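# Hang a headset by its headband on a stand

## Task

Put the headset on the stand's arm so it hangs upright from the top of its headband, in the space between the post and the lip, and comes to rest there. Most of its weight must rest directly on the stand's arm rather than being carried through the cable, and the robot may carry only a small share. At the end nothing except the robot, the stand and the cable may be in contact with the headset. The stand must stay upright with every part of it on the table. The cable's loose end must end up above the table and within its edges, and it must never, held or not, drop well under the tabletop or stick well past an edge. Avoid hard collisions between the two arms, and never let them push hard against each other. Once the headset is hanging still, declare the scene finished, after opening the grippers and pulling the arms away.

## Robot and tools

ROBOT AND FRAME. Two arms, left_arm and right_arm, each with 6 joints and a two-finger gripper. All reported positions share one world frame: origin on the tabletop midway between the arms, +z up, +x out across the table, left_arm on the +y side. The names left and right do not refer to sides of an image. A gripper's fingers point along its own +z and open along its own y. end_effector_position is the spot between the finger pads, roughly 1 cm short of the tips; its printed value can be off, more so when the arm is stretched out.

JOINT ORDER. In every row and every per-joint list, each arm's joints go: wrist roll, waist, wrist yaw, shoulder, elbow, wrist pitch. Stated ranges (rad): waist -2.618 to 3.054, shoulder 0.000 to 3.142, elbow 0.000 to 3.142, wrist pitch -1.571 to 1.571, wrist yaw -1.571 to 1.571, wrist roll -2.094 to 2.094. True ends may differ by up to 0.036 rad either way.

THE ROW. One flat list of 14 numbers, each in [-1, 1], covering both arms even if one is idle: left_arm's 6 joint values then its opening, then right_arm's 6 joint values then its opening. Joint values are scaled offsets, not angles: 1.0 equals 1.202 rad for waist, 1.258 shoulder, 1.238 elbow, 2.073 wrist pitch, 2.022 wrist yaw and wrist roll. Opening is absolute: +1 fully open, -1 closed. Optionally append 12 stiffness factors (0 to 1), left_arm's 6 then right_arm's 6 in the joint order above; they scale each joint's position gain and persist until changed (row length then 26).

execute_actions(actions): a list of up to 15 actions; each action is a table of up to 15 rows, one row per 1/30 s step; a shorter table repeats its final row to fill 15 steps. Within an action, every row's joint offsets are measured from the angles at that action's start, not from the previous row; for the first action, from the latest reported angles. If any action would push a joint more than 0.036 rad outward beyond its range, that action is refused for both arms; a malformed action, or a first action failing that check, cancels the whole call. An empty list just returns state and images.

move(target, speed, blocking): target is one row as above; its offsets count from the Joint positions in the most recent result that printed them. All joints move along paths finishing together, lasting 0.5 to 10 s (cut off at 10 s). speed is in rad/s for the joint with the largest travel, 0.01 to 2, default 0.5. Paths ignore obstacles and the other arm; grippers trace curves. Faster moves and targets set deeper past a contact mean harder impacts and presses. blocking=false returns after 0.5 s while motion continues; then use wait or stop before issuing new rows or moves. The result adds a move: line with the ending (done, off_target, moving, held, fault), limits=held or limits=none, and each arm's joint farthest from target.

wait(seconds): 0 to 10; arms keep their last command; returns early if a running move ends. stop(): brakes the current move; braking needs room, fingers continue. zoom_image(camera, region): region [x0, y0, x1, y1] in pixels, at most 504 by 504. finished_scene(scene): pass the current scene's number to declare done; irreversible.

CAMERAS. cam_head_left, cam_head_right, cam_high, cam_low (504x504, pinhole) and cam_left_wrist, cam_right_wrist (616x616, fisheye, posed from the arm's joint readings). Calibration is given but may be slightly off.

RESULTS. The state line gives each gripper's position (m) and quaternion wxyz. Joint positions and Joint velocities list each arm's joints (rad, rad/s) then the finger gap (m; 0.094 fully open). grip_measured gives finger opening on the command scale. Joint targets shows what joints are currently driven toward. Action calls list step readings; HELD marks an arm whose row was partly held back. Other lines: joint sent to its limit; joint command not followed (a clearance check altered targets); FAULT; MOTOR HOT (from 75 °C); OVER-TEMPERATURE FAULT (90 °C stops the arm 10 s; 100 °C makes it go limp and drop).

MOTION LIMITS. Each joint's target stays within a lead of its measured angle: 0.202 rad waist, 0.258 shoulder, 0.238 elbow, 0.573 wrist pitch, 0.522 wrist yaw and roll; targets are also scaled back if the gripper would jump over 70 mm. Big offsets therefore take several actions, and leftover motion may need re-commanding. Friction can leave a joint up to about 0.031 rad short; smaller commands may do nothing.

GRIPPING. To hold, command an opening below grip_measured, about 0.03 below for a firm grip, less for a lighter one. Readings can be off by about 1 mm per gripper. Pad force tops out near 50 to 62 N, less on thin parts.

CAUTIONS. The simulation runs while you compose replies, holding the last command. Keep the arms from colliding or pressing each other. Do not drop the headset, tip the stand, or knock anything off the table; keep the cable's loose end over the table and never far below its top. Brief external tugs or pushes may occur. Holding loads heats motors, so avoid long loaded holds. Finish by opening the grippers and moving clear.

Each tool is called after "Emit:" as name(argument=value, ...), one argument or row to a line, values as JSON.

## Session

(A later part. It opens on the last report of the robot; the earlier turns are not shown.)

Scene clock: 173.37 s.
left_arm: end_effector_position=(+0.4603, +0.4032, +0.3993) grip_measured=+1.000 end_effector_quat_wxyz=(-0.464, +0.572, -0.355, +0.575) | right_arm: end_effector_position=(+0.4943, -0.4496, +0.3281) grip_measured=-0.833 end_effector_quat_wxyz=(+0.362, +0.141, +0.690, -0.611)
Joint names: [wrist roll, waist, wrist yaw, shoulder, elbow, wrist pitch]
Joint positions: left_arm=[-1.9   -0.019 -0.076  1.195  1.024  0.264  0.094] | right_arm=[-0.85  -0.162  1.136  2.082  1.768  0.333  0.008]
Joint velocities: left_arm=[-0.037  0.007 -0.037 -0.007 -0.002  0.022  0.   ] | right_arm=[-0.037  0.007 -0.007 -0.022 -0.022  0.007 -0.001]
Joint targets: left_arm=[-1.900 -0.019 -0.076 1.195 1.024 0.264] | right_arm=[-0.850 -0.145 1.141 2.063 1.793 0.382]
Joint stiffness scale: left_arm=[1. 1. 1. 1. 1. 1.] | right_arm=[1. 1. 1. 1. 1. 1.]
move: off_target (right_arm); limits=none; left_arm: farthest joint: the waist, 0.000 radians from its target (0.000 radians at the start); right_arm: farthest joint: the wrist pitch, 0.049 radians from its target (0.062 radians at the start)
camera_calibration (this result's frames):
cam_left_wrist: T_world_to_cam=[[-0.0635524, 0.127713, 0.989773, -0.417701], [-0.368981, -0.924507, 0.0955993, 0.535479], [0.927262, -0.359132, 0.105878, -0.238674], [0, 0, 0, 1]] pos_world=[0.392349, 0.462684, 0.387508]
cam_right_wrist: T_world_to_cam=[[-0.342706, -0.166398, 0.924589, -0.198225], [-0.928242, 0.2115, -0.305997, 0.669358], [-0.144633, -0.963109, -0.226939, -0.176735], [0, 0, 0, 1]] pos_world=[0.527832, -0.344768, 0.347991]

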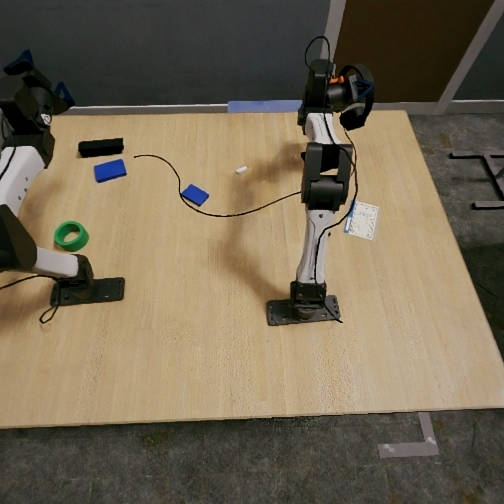

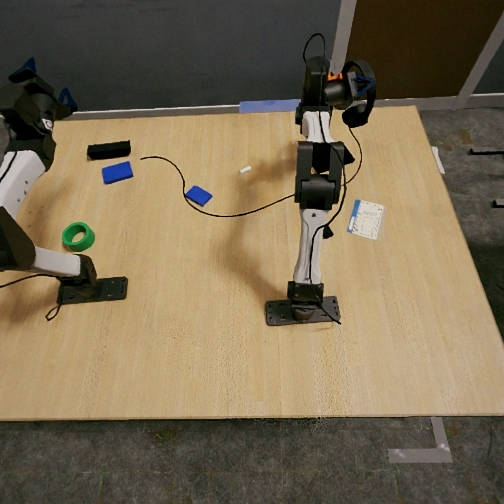

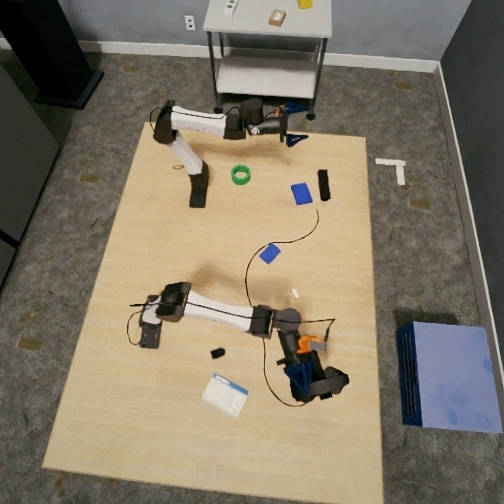

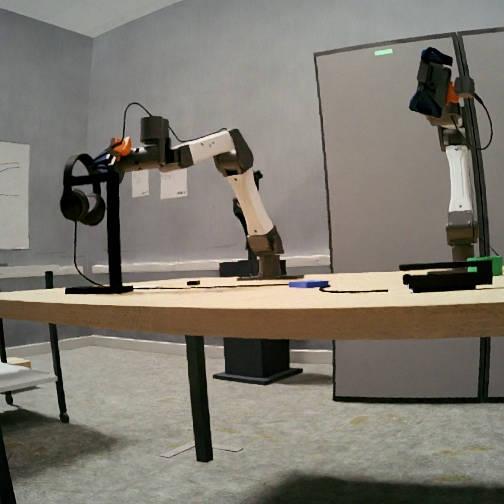

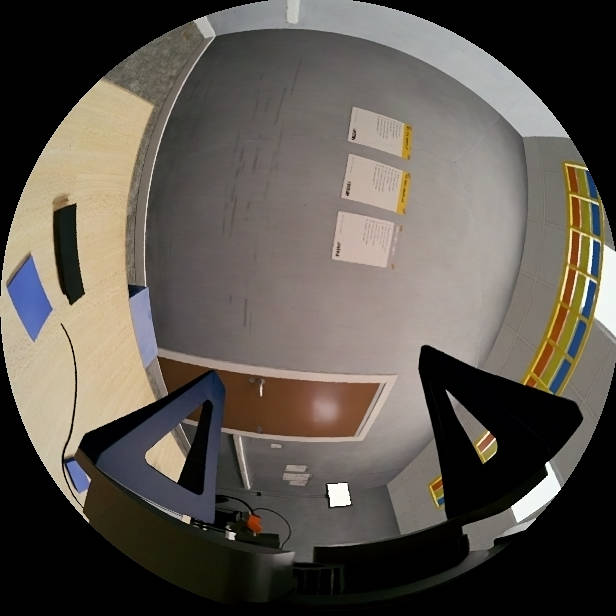

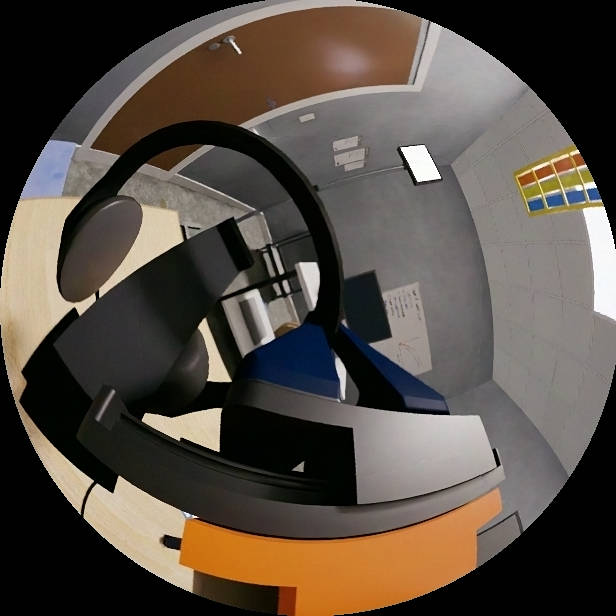

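Emit:
move(
  target=[0,0,0,0,0,0,1,0,0.045,-0.03,-0.07,-0.175,0.095,-0.9],
  speed=0.12,
)

Scene clock: 185.30 s.
left_arm: end_effector_position=(+0.4603, +0.4032, +0.3993) grip_measured=+1.000 end_effector_quat_wxyz=(-0.464, +0.572, -0.355, +0.575) | right_arm: end_effector_position=(+0.4896, -0.4241, +0.2989) grip_measured=-0.833 end_effector_quat_wxyz=(+0.387, +0.110, +0.696, -0.595)
Joint names: [wrist roll, waist, wrist yaw, shoulder, elbow, wrist pitch]
Joint positions: left_arm=[-1.9   -0.019 -0.076  1.195  1.024  0.264  0.094] | right_arm=[-0.851 -0.122  1.09   2.019  1.559  0.477  0.008]
Joint velocities: left_arm=[-0.022  0.002 -0.066  0.007 -0.002 -0.007  0.   ] | right_arm=[-0.051 -0.007 -0.022 -0.012 -0.017 -0.007  0.   ]
Joint targets: left_arm=[-1.900 -0.019 -0.076 1.195 1.024 0.264] | right_arm=[-0.850 -0.108 1.076 1.994 1.552 0.529]
Joint stiffness scale: left_arm=[1. 1. 1. 1. 1. 1.] | right_arm=[1. 1. 1. 1. 1. 1.]
move: off_target (right_arm); limits=none; left_arm: farthest joint: the waist, 0.000 radians from its target (0.000 radians at the start); right_arm: farthest joint: the wrist pitch, 0.052 radians from its target (0.197 radians at the start)
camera_calibration (this result's frames):
cam_left_wrist: T_world_to_cam=[[-0.0635524, 0.127713, 0.989773, -0.417701], [-0.368981, -0.924507, 0.0955993, 0.535479], [0.927262, -0.359132, 0.105878, -0.238674], [0, 0, 0, 1]] pos_world=[0.392349, 0.462684, 0.387508]
cam_right_wrist: T_world_to_cam=[[-0.324349, -0.194146, 0.9258, -0.189772], [-0.943913, 0.130428, -0.303343, 0.623175], [-0.0618567, -0.972263, -0.225561, -0.204344], [0, 0, 0, 1]] pos_world=[0.51403, -0.316799, 0.318635]

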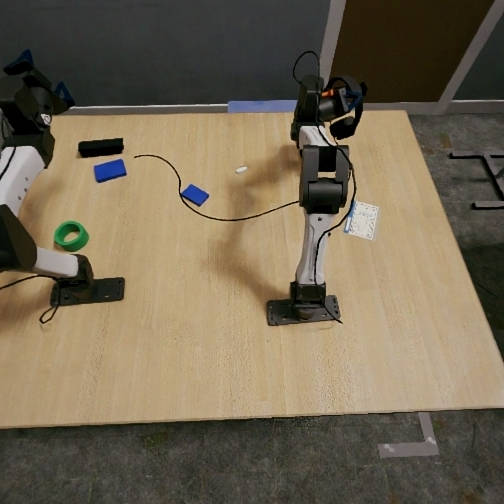

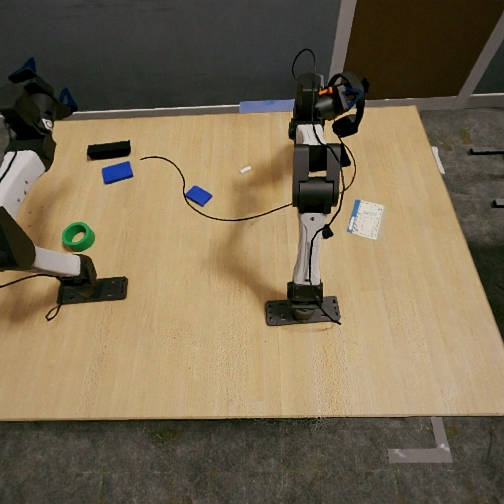

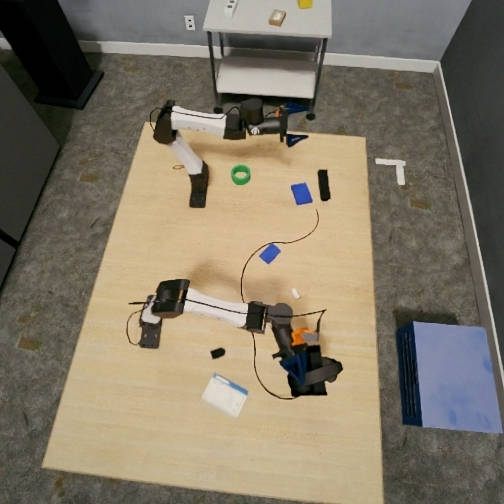

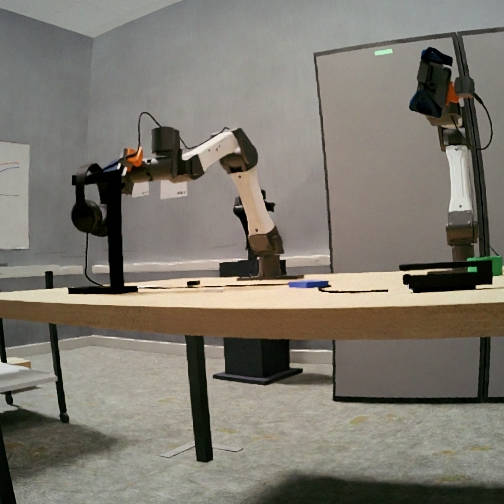

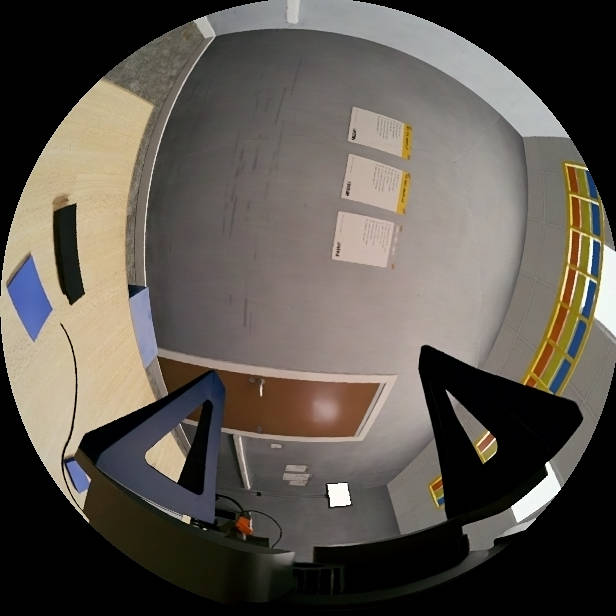

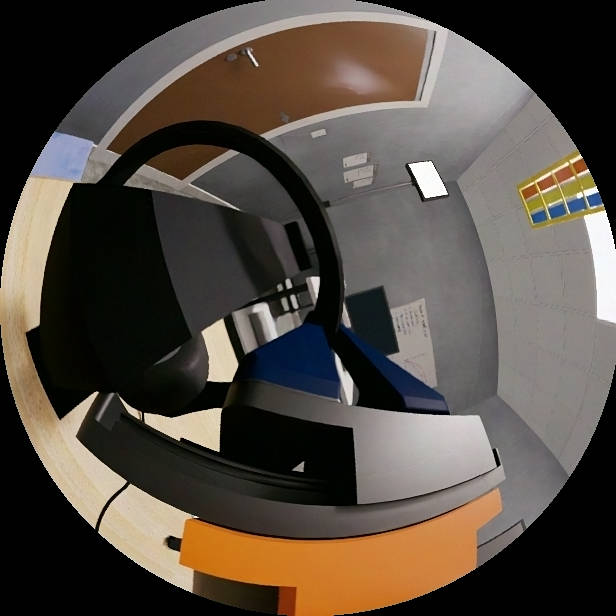

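Emit:
move(
  target=[0,0,0,0,0,0,1,0,0,0,0,-0.075,0.065,-0.9],
  speed=0.1,
)

Emit:
zoom_image(
  camera="cam_low",
  region=[30,120,210,310],
)

Scene clock: 193.07 s.
left_arm: end_effector_position=(+0.4603, +0.4032, +0.3993) grip_measured=+1.000 end_effector_quat_wxyz=(-0.464, +0.572, -0.355, +0.575) | right_arm: end_effector_position=(+0.4845, -0.4238, +0.2808) grip_measured=-0.833 end_effector_quat_wxyz=(+0.390, +0.113, +0.694, -0.595)
Joint names: [wrist roll, waist, wrist yaw, shoulder, elbow, wrist pitch]
Joint positions: left_arm=[-1.9   -0.019 -0.076  1.195  1.024  0.264  0.094] | right_arm=[-0.851 -0.122  1.09   2.019  1.48   0.564  0.008]
Joint velocities: left_arm=[ 0.007  0.002 -0.022  0.007 -0.002  0.066  0.   ] | right_arm=[ 0.022 -0.017 -0.037 -0.027 -0.017  0.051  0.001]
Joint targets: left_arm=[-1.900 -0.019 -0.076 1.195 1.024 0.264] | right_arm=[-0.851 -0.122 1.090 2.019 1.466 0.612]
Joint stiffness scale: left_arm=[1. 1. 1. 1. 1. 1.] | right_arm=[1. 1. 1. 1. 1. 1.]
move: off_target (right_arm); limits=none; left_arm: farthest joint: the waist, 0.000 radians from its target (0.000 radians at the start); right_arm: farthest joint: the wrist pitch, 0.048 radians from its target (0.134 radians at the start)
camera_calibration (this result's frames):
cam_left_wrist: T_world_to_cam=[[-0.0635524, 0.127713, 0.989773, -0.417701], [-0.368981, -0.924507, 0.0955993, 0.535479], [0.927262, -0.359132, 0.105878, -0.238674], [0, 0, 0, 1]] pos_world=[0.392349, 0.462684, 0.387508]
cam_right_wrist: T_world_to_cam=[[-0.33139, -0.193712, 0.923394, -0.170371], [-0.941575, 0.130283, -0.310584, 0.61365], [-0.060139, -0.972369, -0.225569, -0.209305], [0, 0, 0, 1]] pos_world=[0.508751, -0.316473, 0.300696]

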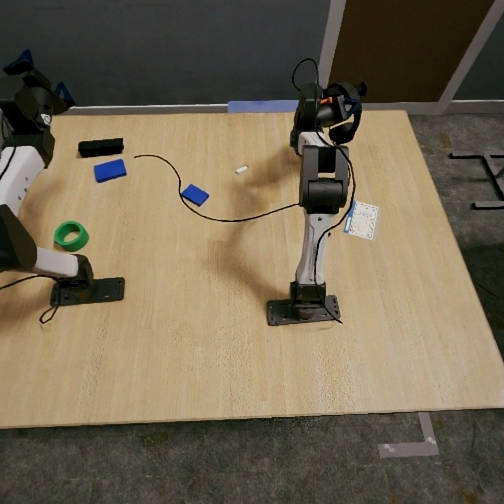

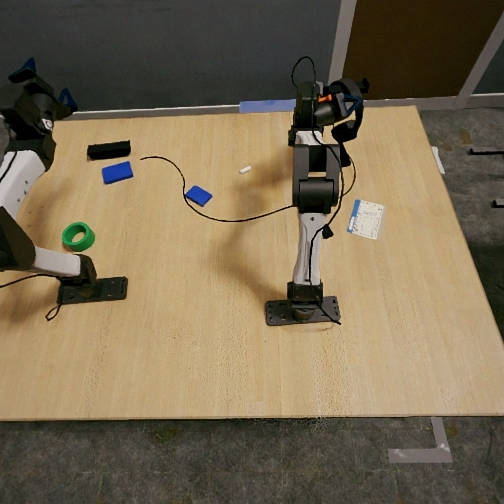

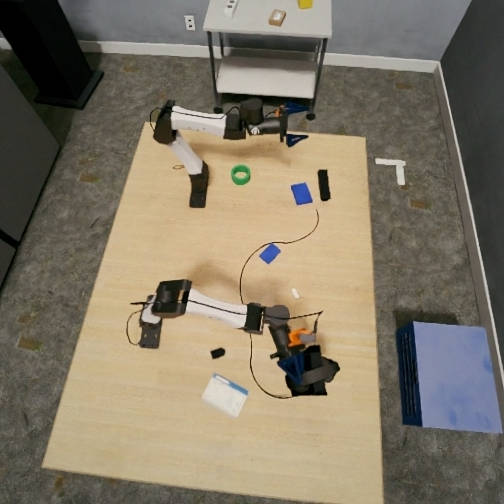

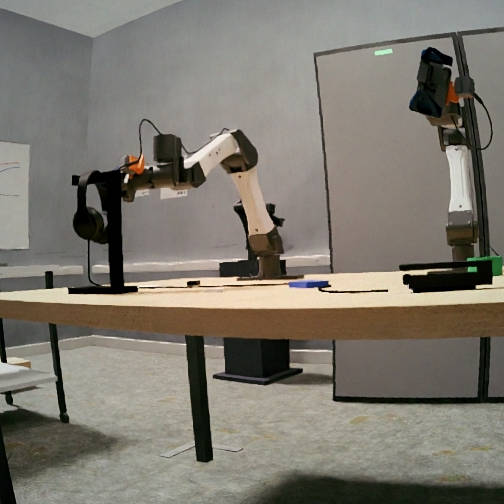

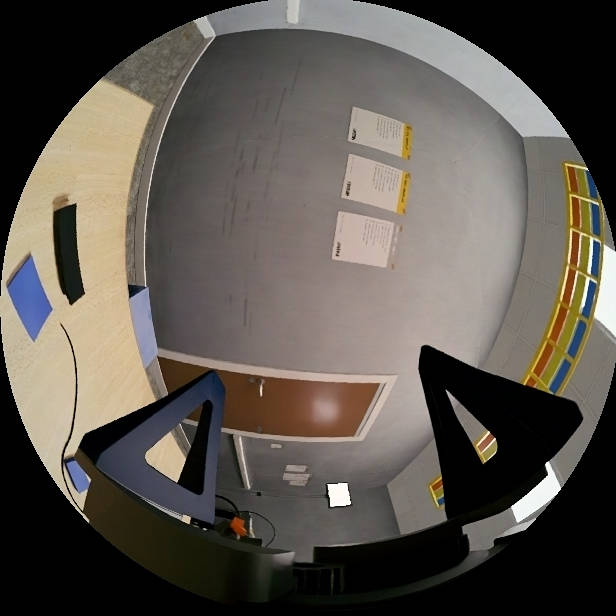

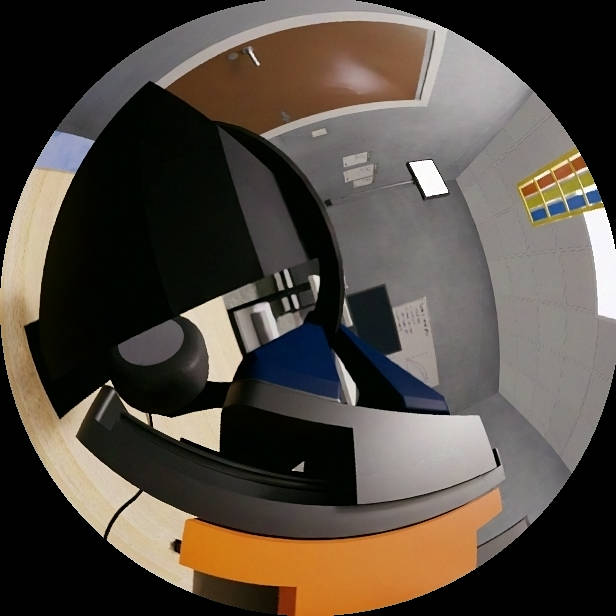

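Region (30, 120, 210, 310) of cam_low's 504x504 image, scaled by 2.653, with more detail than that image has; it fills the left 477 columns of this view, and the rest is white.

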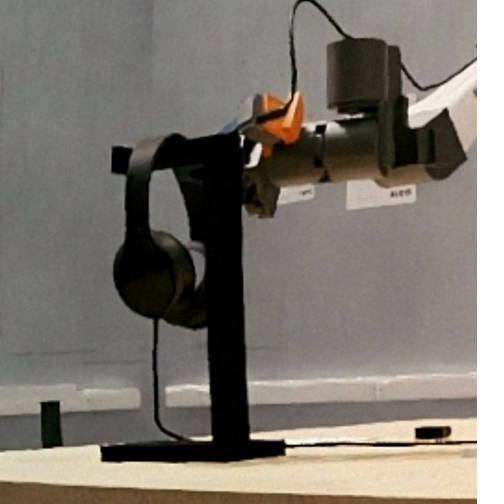

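Emit:
move(
  target=[0,0,0,0,0,0,1,0,0,0,0,-0.025,0.03,-0.5],
  speed=0.1,
)

Emit:
move(
  target=[0,0,0,0,0,0,1,0,0.13,0.07,-0.1,-0.14,0.03,-0.5],
  speed=0.15,
)

Scene clock: 200.47 s.
left_arm: end_effector_position=(+0.4603, +0.4032, +0.3993) grip_measured=+1.000 end_effector_quat_wxyz=(-0.464, +0.572, -0.355, +0.575) | right_arm: end_effector_position=(+0.4835, -0.4237, +0.2830) grip_measured=-0.502 end_effector_quat_wxyz=(+0.401, +0.121, +0.687, -0.594)
Joint names: [wrist roll, waist, wrist yaw, shoulder, elbow, wrist pitch]
Joint positions: left_arm=[-1.9   -0.019 -0.076  1.195  1.024  0.264  0.094] | right_arm=[-0.851 -0.122  1.09   2.019  1.469  0.605  0.023]
Joint velocities: left_arm=[-0.081  0.012  0.051 -0.002 -0.007 -0.007  0.   ] | right_arm=[-0.037  0.002 -0.051  0.012 -0.027 -0.051 -0.001]
Joint targets: left_arm=[-1.900 -0.019 -0.076 1.195 1.024 0.264] | right_arm=[-0.851 -0.122 1.090 2.019 1.449 0.626]
Joint stiffness scale: left_arm=[1. 1. 1. 1. 1. 1.] | right_arm=[1. 1. 1. 1. 1. 1.]
move: off_target (right_arm); limits=none; left_arm: farthest joint: the waist, 0.000 radians from its target (0.000 radians at the start); right_arm: farthest joint: the wrist pitch, 0.021 radians from its target (0.062 radians at the start)
camera_calibration (this result's frames):
cam_left_wrist: T_world_to_cam=[[-0.0635524, 0.127713, 0.989773, -0.417701], [-0.368981, -0.924507, 0.0955993, 0.535479], [0.927262, -0.359132, 0.105878, -0.238674], [0, 0, 0, 1]] pos_world=[0.392349, 0.462684, 0.387508]
cam_right_wrist: T_world_to_cam=[[-0.359364, -0.191986, 0.913235, -0.155508], [-0.931676, 0.129673, -0.33936, 0.61646], [-0.0532692, -0.972793, -0.225469, -0.212358], [0, 0, 0, 1]] pos_world=[0.507145, -0.316374, 0.303337]

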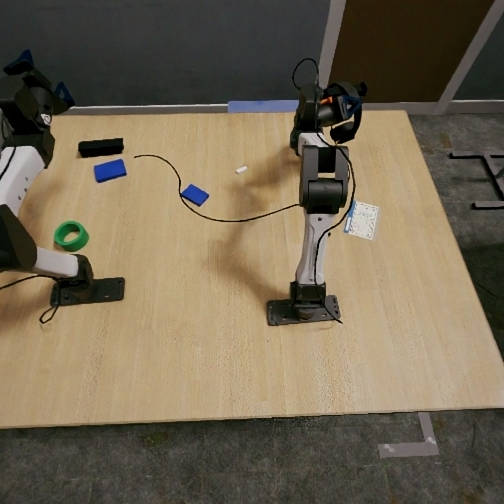

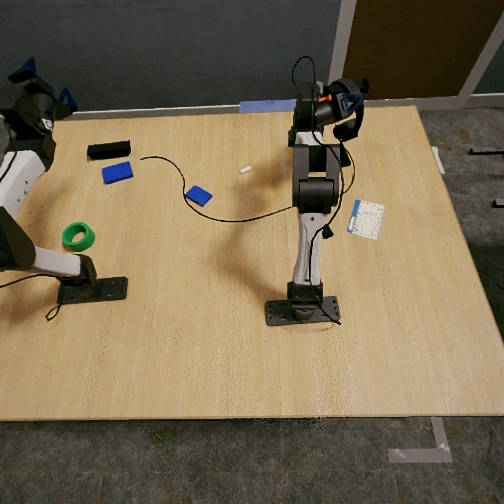

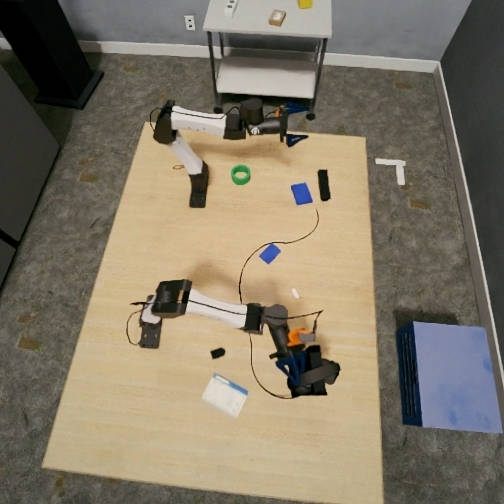

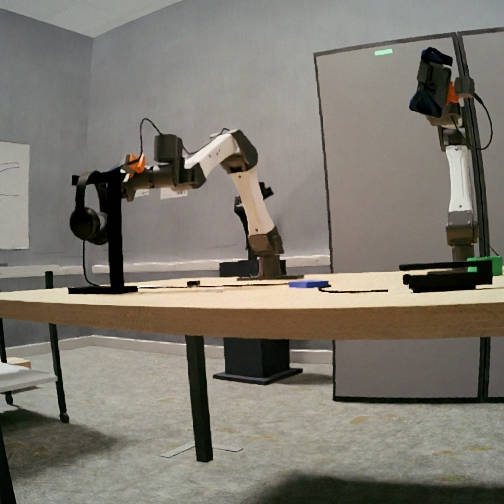

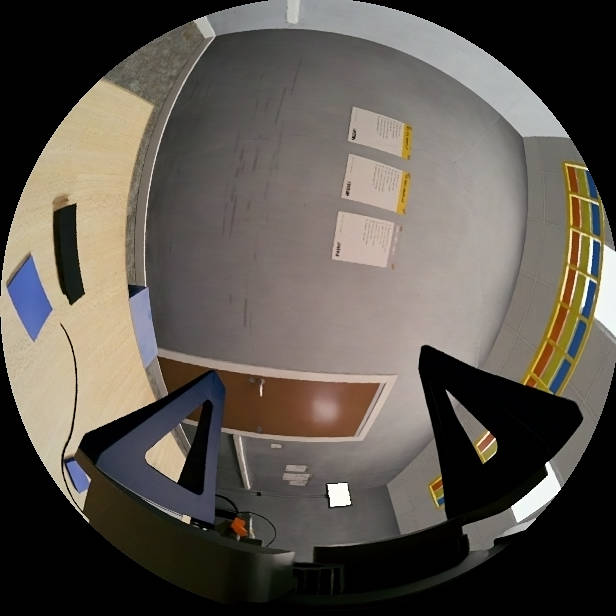

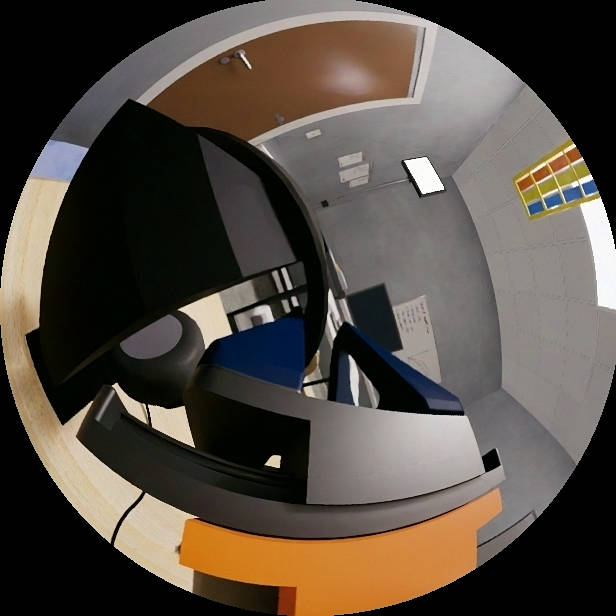

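Scene clock: 202.17 s.
left_arm: end_effector_position=(+0.4603, +0.4032, +0.3993) grip_measured=+1.000 end_effector_quat_wxyz=(-0.464, +0.572, -0.355, +0.575) | right_arm: end_effector_position=(+0.4551, -0.3599, +0.2815) grip_measured=-0.502 end_effector_quat_wxyz=(+0.403, +0.118, +0.691, -0.589)
Joint names: [wrist roll, waist, wrist yaw, shoulder, elbow, wrist pitch]
Joint positions: left_arm=[-1.9   -0.019 -0.076  1.195  1.024  0.264  0.094] | right_arm=[-0.851  0.024  1.224  1.913  1.318  0.647  0.023]
Joint velocities: left_arm=[ 0.051 -0.022 -0.022  0.002 -0.007 -0.022  0.   ] | right_arm=[-0.007 -0.007  0.007 -0.007 -0.012 -0.037 -0.   ]
Joint targets: left_arm=[-1.900 -0.019 -0.076 1.195 1.024 0.264] | right_arm=[-0.851 0.034 1.231 1.893 1.296 0.667]
Joint stiffness scale: left_arm=[1. 1. 1. 1. 1. 1.] | right_arm=[1. 1. 1. 1. 1. 1.]
move: off_target (right_arm); limits=none; left_arm: farthest joint: the waist, 0.000 radians from its target (0.000 radians at the start); right_arm: farthest joint: the elbow, 0.022 radians from its target (0.173 radians at the start)
camera_calibration (this result's frames):
cam_left_wrist: T_world_to_cam=[[-0.0635524, 0.127713, 0.989773, -0.417701], [-0.368981, -0.924507, 0.0955993, 0.535479], [0.927262, -0.359132, 0.105878, -0.238674], [0, 0, 0, 1]] pos_world=[0.392349, 0.462684, 0.387508]
cam_right_wrist: T_world_to_cam=[[-0.354136, -0.202811, 0.912938, -0.158284], [-0.934237, 0.120876, -0.335546, 0.578181], [-0.0422999, -0.971729, -0.23228, -0.154834], [0, 0, 0, 1]] pos_world=[0.477555, -0.252447, 0.302545]

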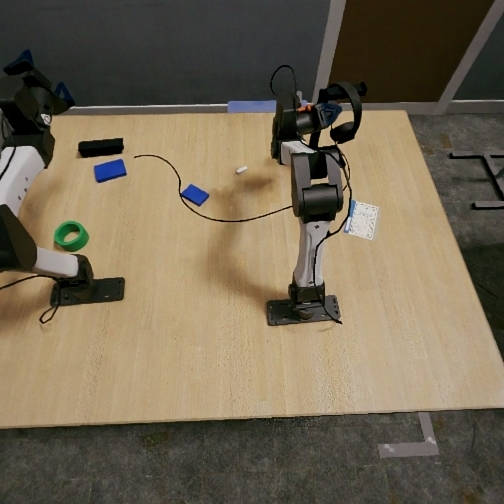

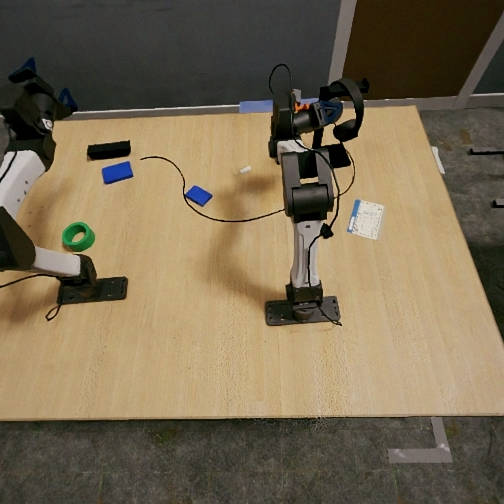

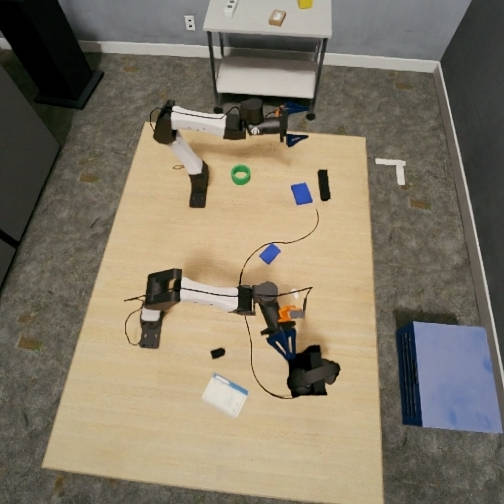

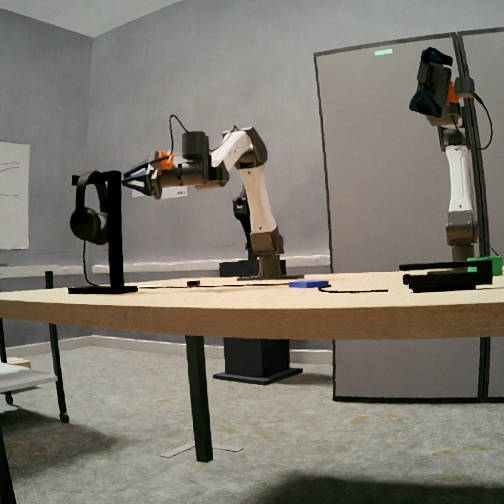

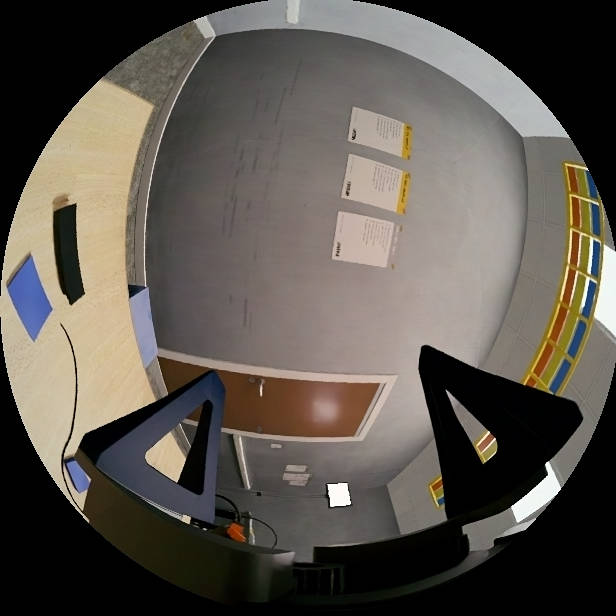

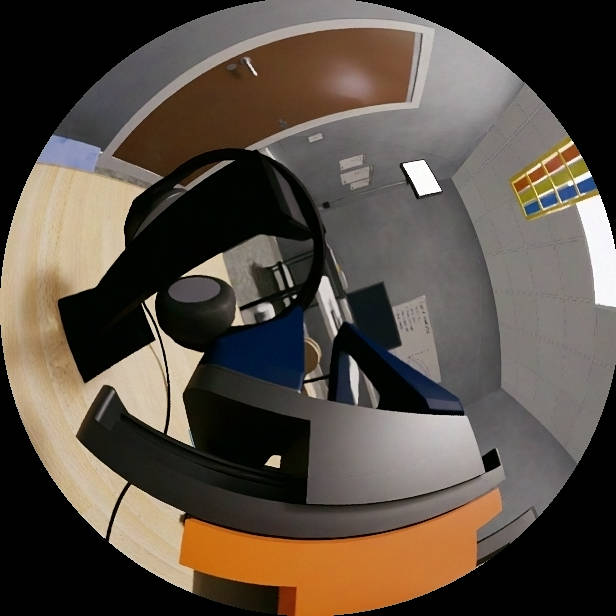

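Emit:
move(
  target=[0,0,0,0,0,0,1,0,0.1,0,-0.5,-0.3,0,-0.5],
)

Emit:
wait(
  seconds=10,
)

Scene clock: 207.80 s.
left_arm: end_effector_position=(+0.4603, +0.4032, +0.3993) grip_measured=+1.000 end_effector_quat_wxyz=(-0.464, +0.572, -0.355, +0.575) | right_arm: end_effector_position=(+0.3155, -0.3362, +0.3887) grip_measured=-0.502 end_effector_quat_wxyz=(+0.520, +0.166, +0.647, -0.533)
Joint names: [wrist roll, waist, wrist yaw, shoulder, elbow, wrist pitch]
Joint positions: left_arm=[-1.9   -0.019 -0.076  1.195  1.024  0.264  0.094] | right_arm=[-0.851  0.13   1.224  1.294  0.971  0.646  0.023]
Joint velocities: left_arm=[-0.022  0.007  0.037  0.007  0.002  0.007  0.   ] | right_arm=[-0.007 -0.002  0.007 -0.002  0.007 -0.095 -0.001]
Joint targets: left_arm=[-1.900 -0.019 -0.076 1.195 1.024 0.264] | right_arm=[-0.851 0.144 1.224 1.284 0.946 0.647]
Joint stiffness scale: left_arm=[1. 1. 1. 1. 1. 1.] | right_arm=[1. 1. 1. 1. 1. 1.]
move: off_target (right_arm); limits=none; left_arm: farthest joint: the waist, 0.000 radians from its target (0.000 radians at the start); right_arm: farthest joint: the elbow, 0.025 radians from its target (0.371 radians at the start)
camera_calibration (this result's frames):
cam_left_wrist: T_world_to_cam=[[-0.0635524, 0.127713, 0.989773, -0.417701], [-0.368981, -0.924507, 0.0955993, 0.535479], [0.927262, -0.359132, 0.105878, -0.238674], [0, 0, 0, 1]] pos_world=[0.392349, 0.462684, 0.387508]
cam_right_wrist: T_world_to_cam=[[-0.557454, -0.283132, 0.780437, -0.212121], [-0.820479, 0.0443943, -0.56995, 0.510388], [0.126724, -0.958053, -0.257052, -0.15188], [0, 0, 0, 1]] pos_world=[0.319762, -0.228226, 0.417402]

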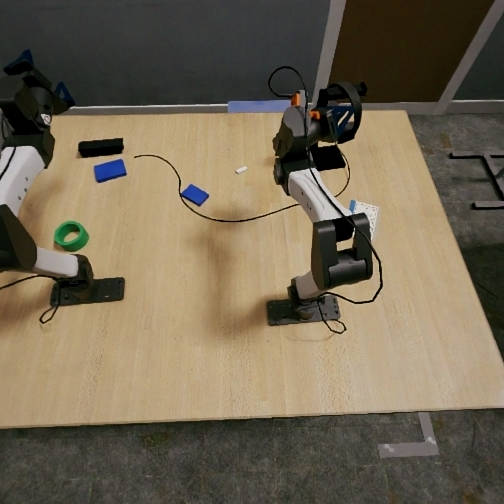

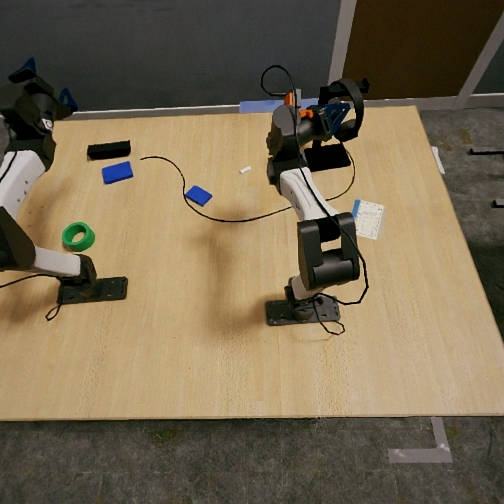

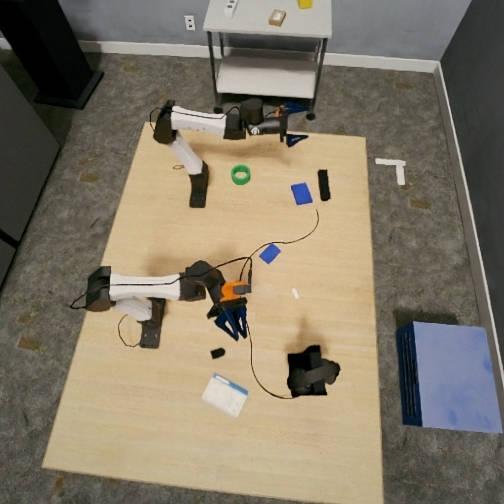

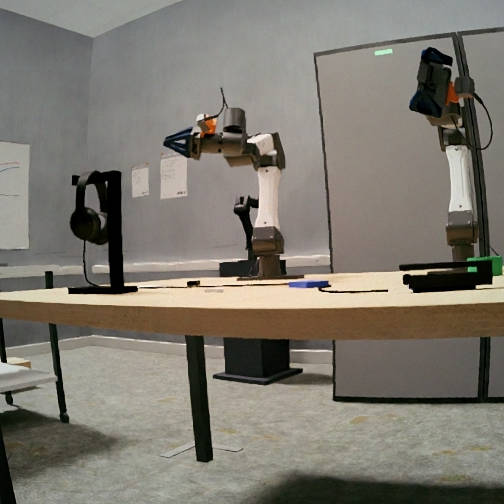

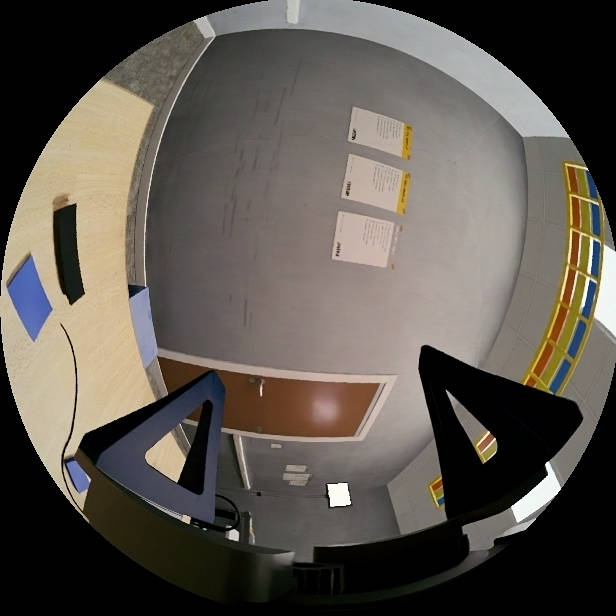

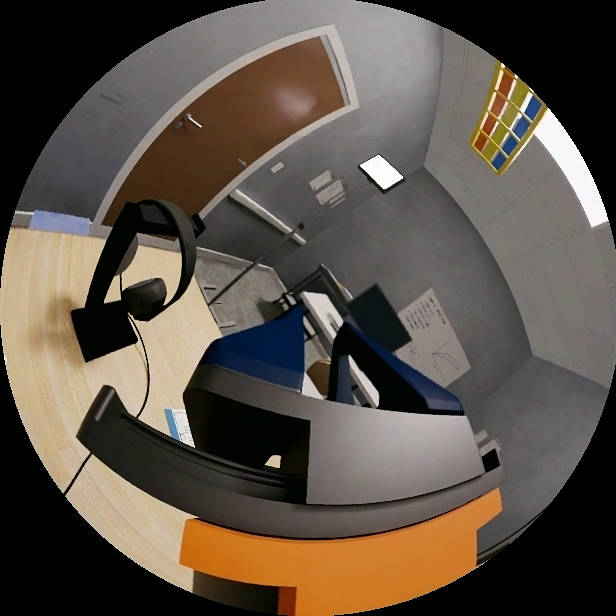

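Scene clock: 217.80 s.
left_arm: end_effector_position=(+0.4603, +0.4032, +0.3993) grip_measured=+1.000 end_effector_quat_wxyz=(-0.464, +0.572, -0.355, +0.575) | right_arm: end_effector_position=(+0.3155, -0.3362, +0.3887) grip_measured=-0.502 end_effector_quat_wxyz=(+0.520, +0.166, +0.647, -0.533)
Joint names: [wrist roll, waist, wrist yaw, shoulder, elbow, wrist pitch]
Joint positions: left_arm=[-1.9   -0.019 -0.076  1.195  1.024  0.264  0.094] | right_arm=[-0.851  0.13   1.224  1.294  0.971  0.646  0.023]
Joint velocities: left_arm=[-0.022 -0.002  0.007  0.012 -0.007 -0.007  0.   ] | right_arm=[ 0.022 -0.002  0.051 -0.017  0.007 -0.022 -0.001]
Joint targets: left_arm=[-1.900 -0.019 -0.076 1.195 1.024 0.264] | right_arm=[-0.851 0.144 1.224 1.284 0.946 0.647]
Joint stiffness scale: left_arm=[1. 1. 1. 1. 1. 1.] | right_arm=[1. 1. 1. 1. 1. 1.]
wait: 10.00 s; at rest by 0.17 s
camera_calibration (this result's frames):
cam_left_wrist: T_world_to_cam=[[-0.0635524, 0.127713, 0.989773, -0.417701], [-0.368981, -0.924507, 0.0955993, 0.535479], [0.927262, -0.359132, 0.105878, -0.238674], [0, 0, 0, 1]] pos_world=[0.392349, 0.462684, 0.387508]
cam_right_wrist: T_world_to_cam=[[-0.557454, -0.283132, 0.780437, -0.212121], [-0.820479, 0.0443943, -0.56995, 0.510388], [0.126724, -0.958053, -0.257052, -0.15188], [0, 0, 0, 1]] pos_world=[0.319762, -0.228226, 0.417402]

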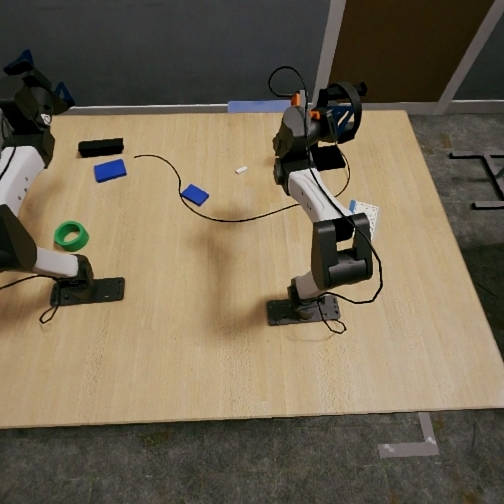

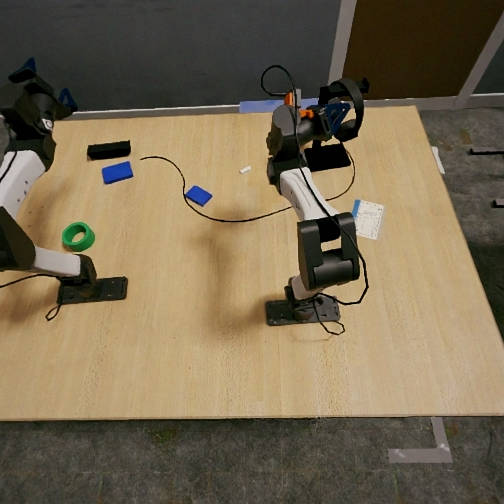

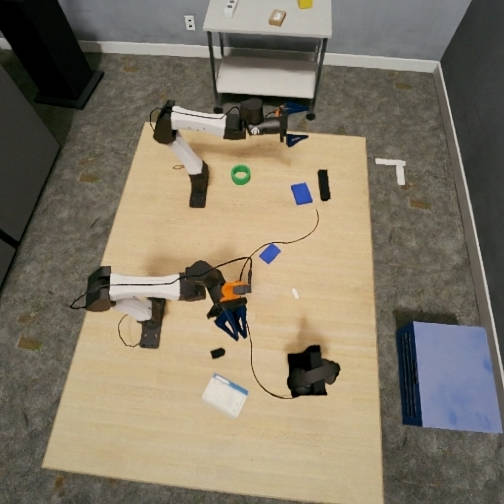

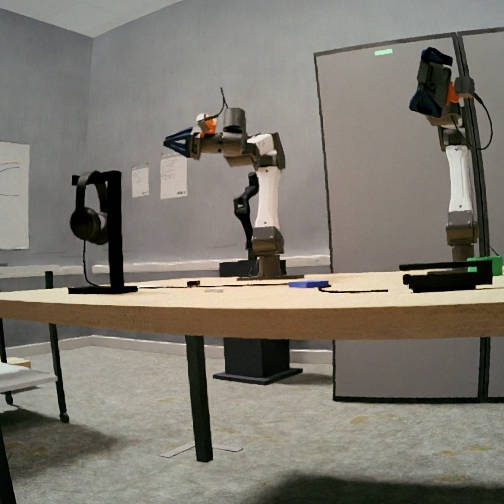

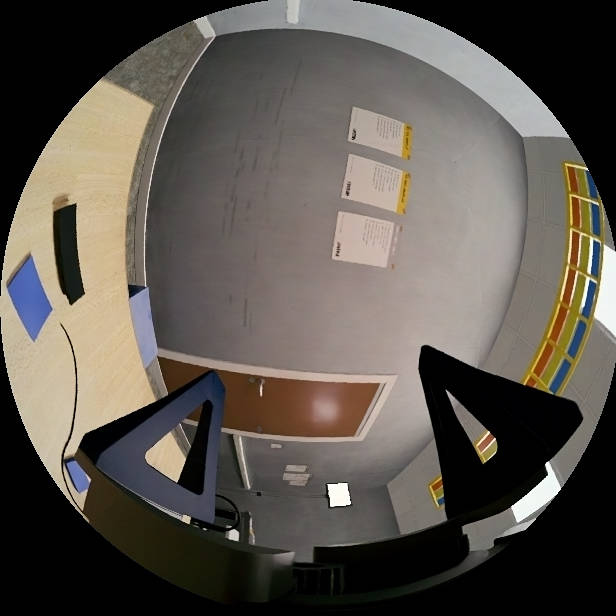

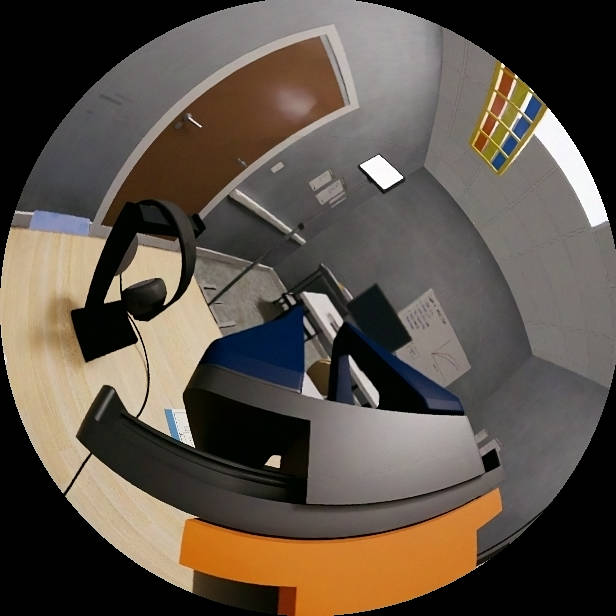

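Emit:
finished_scene(
  scene=2,
)

The scene is finished: the task was done.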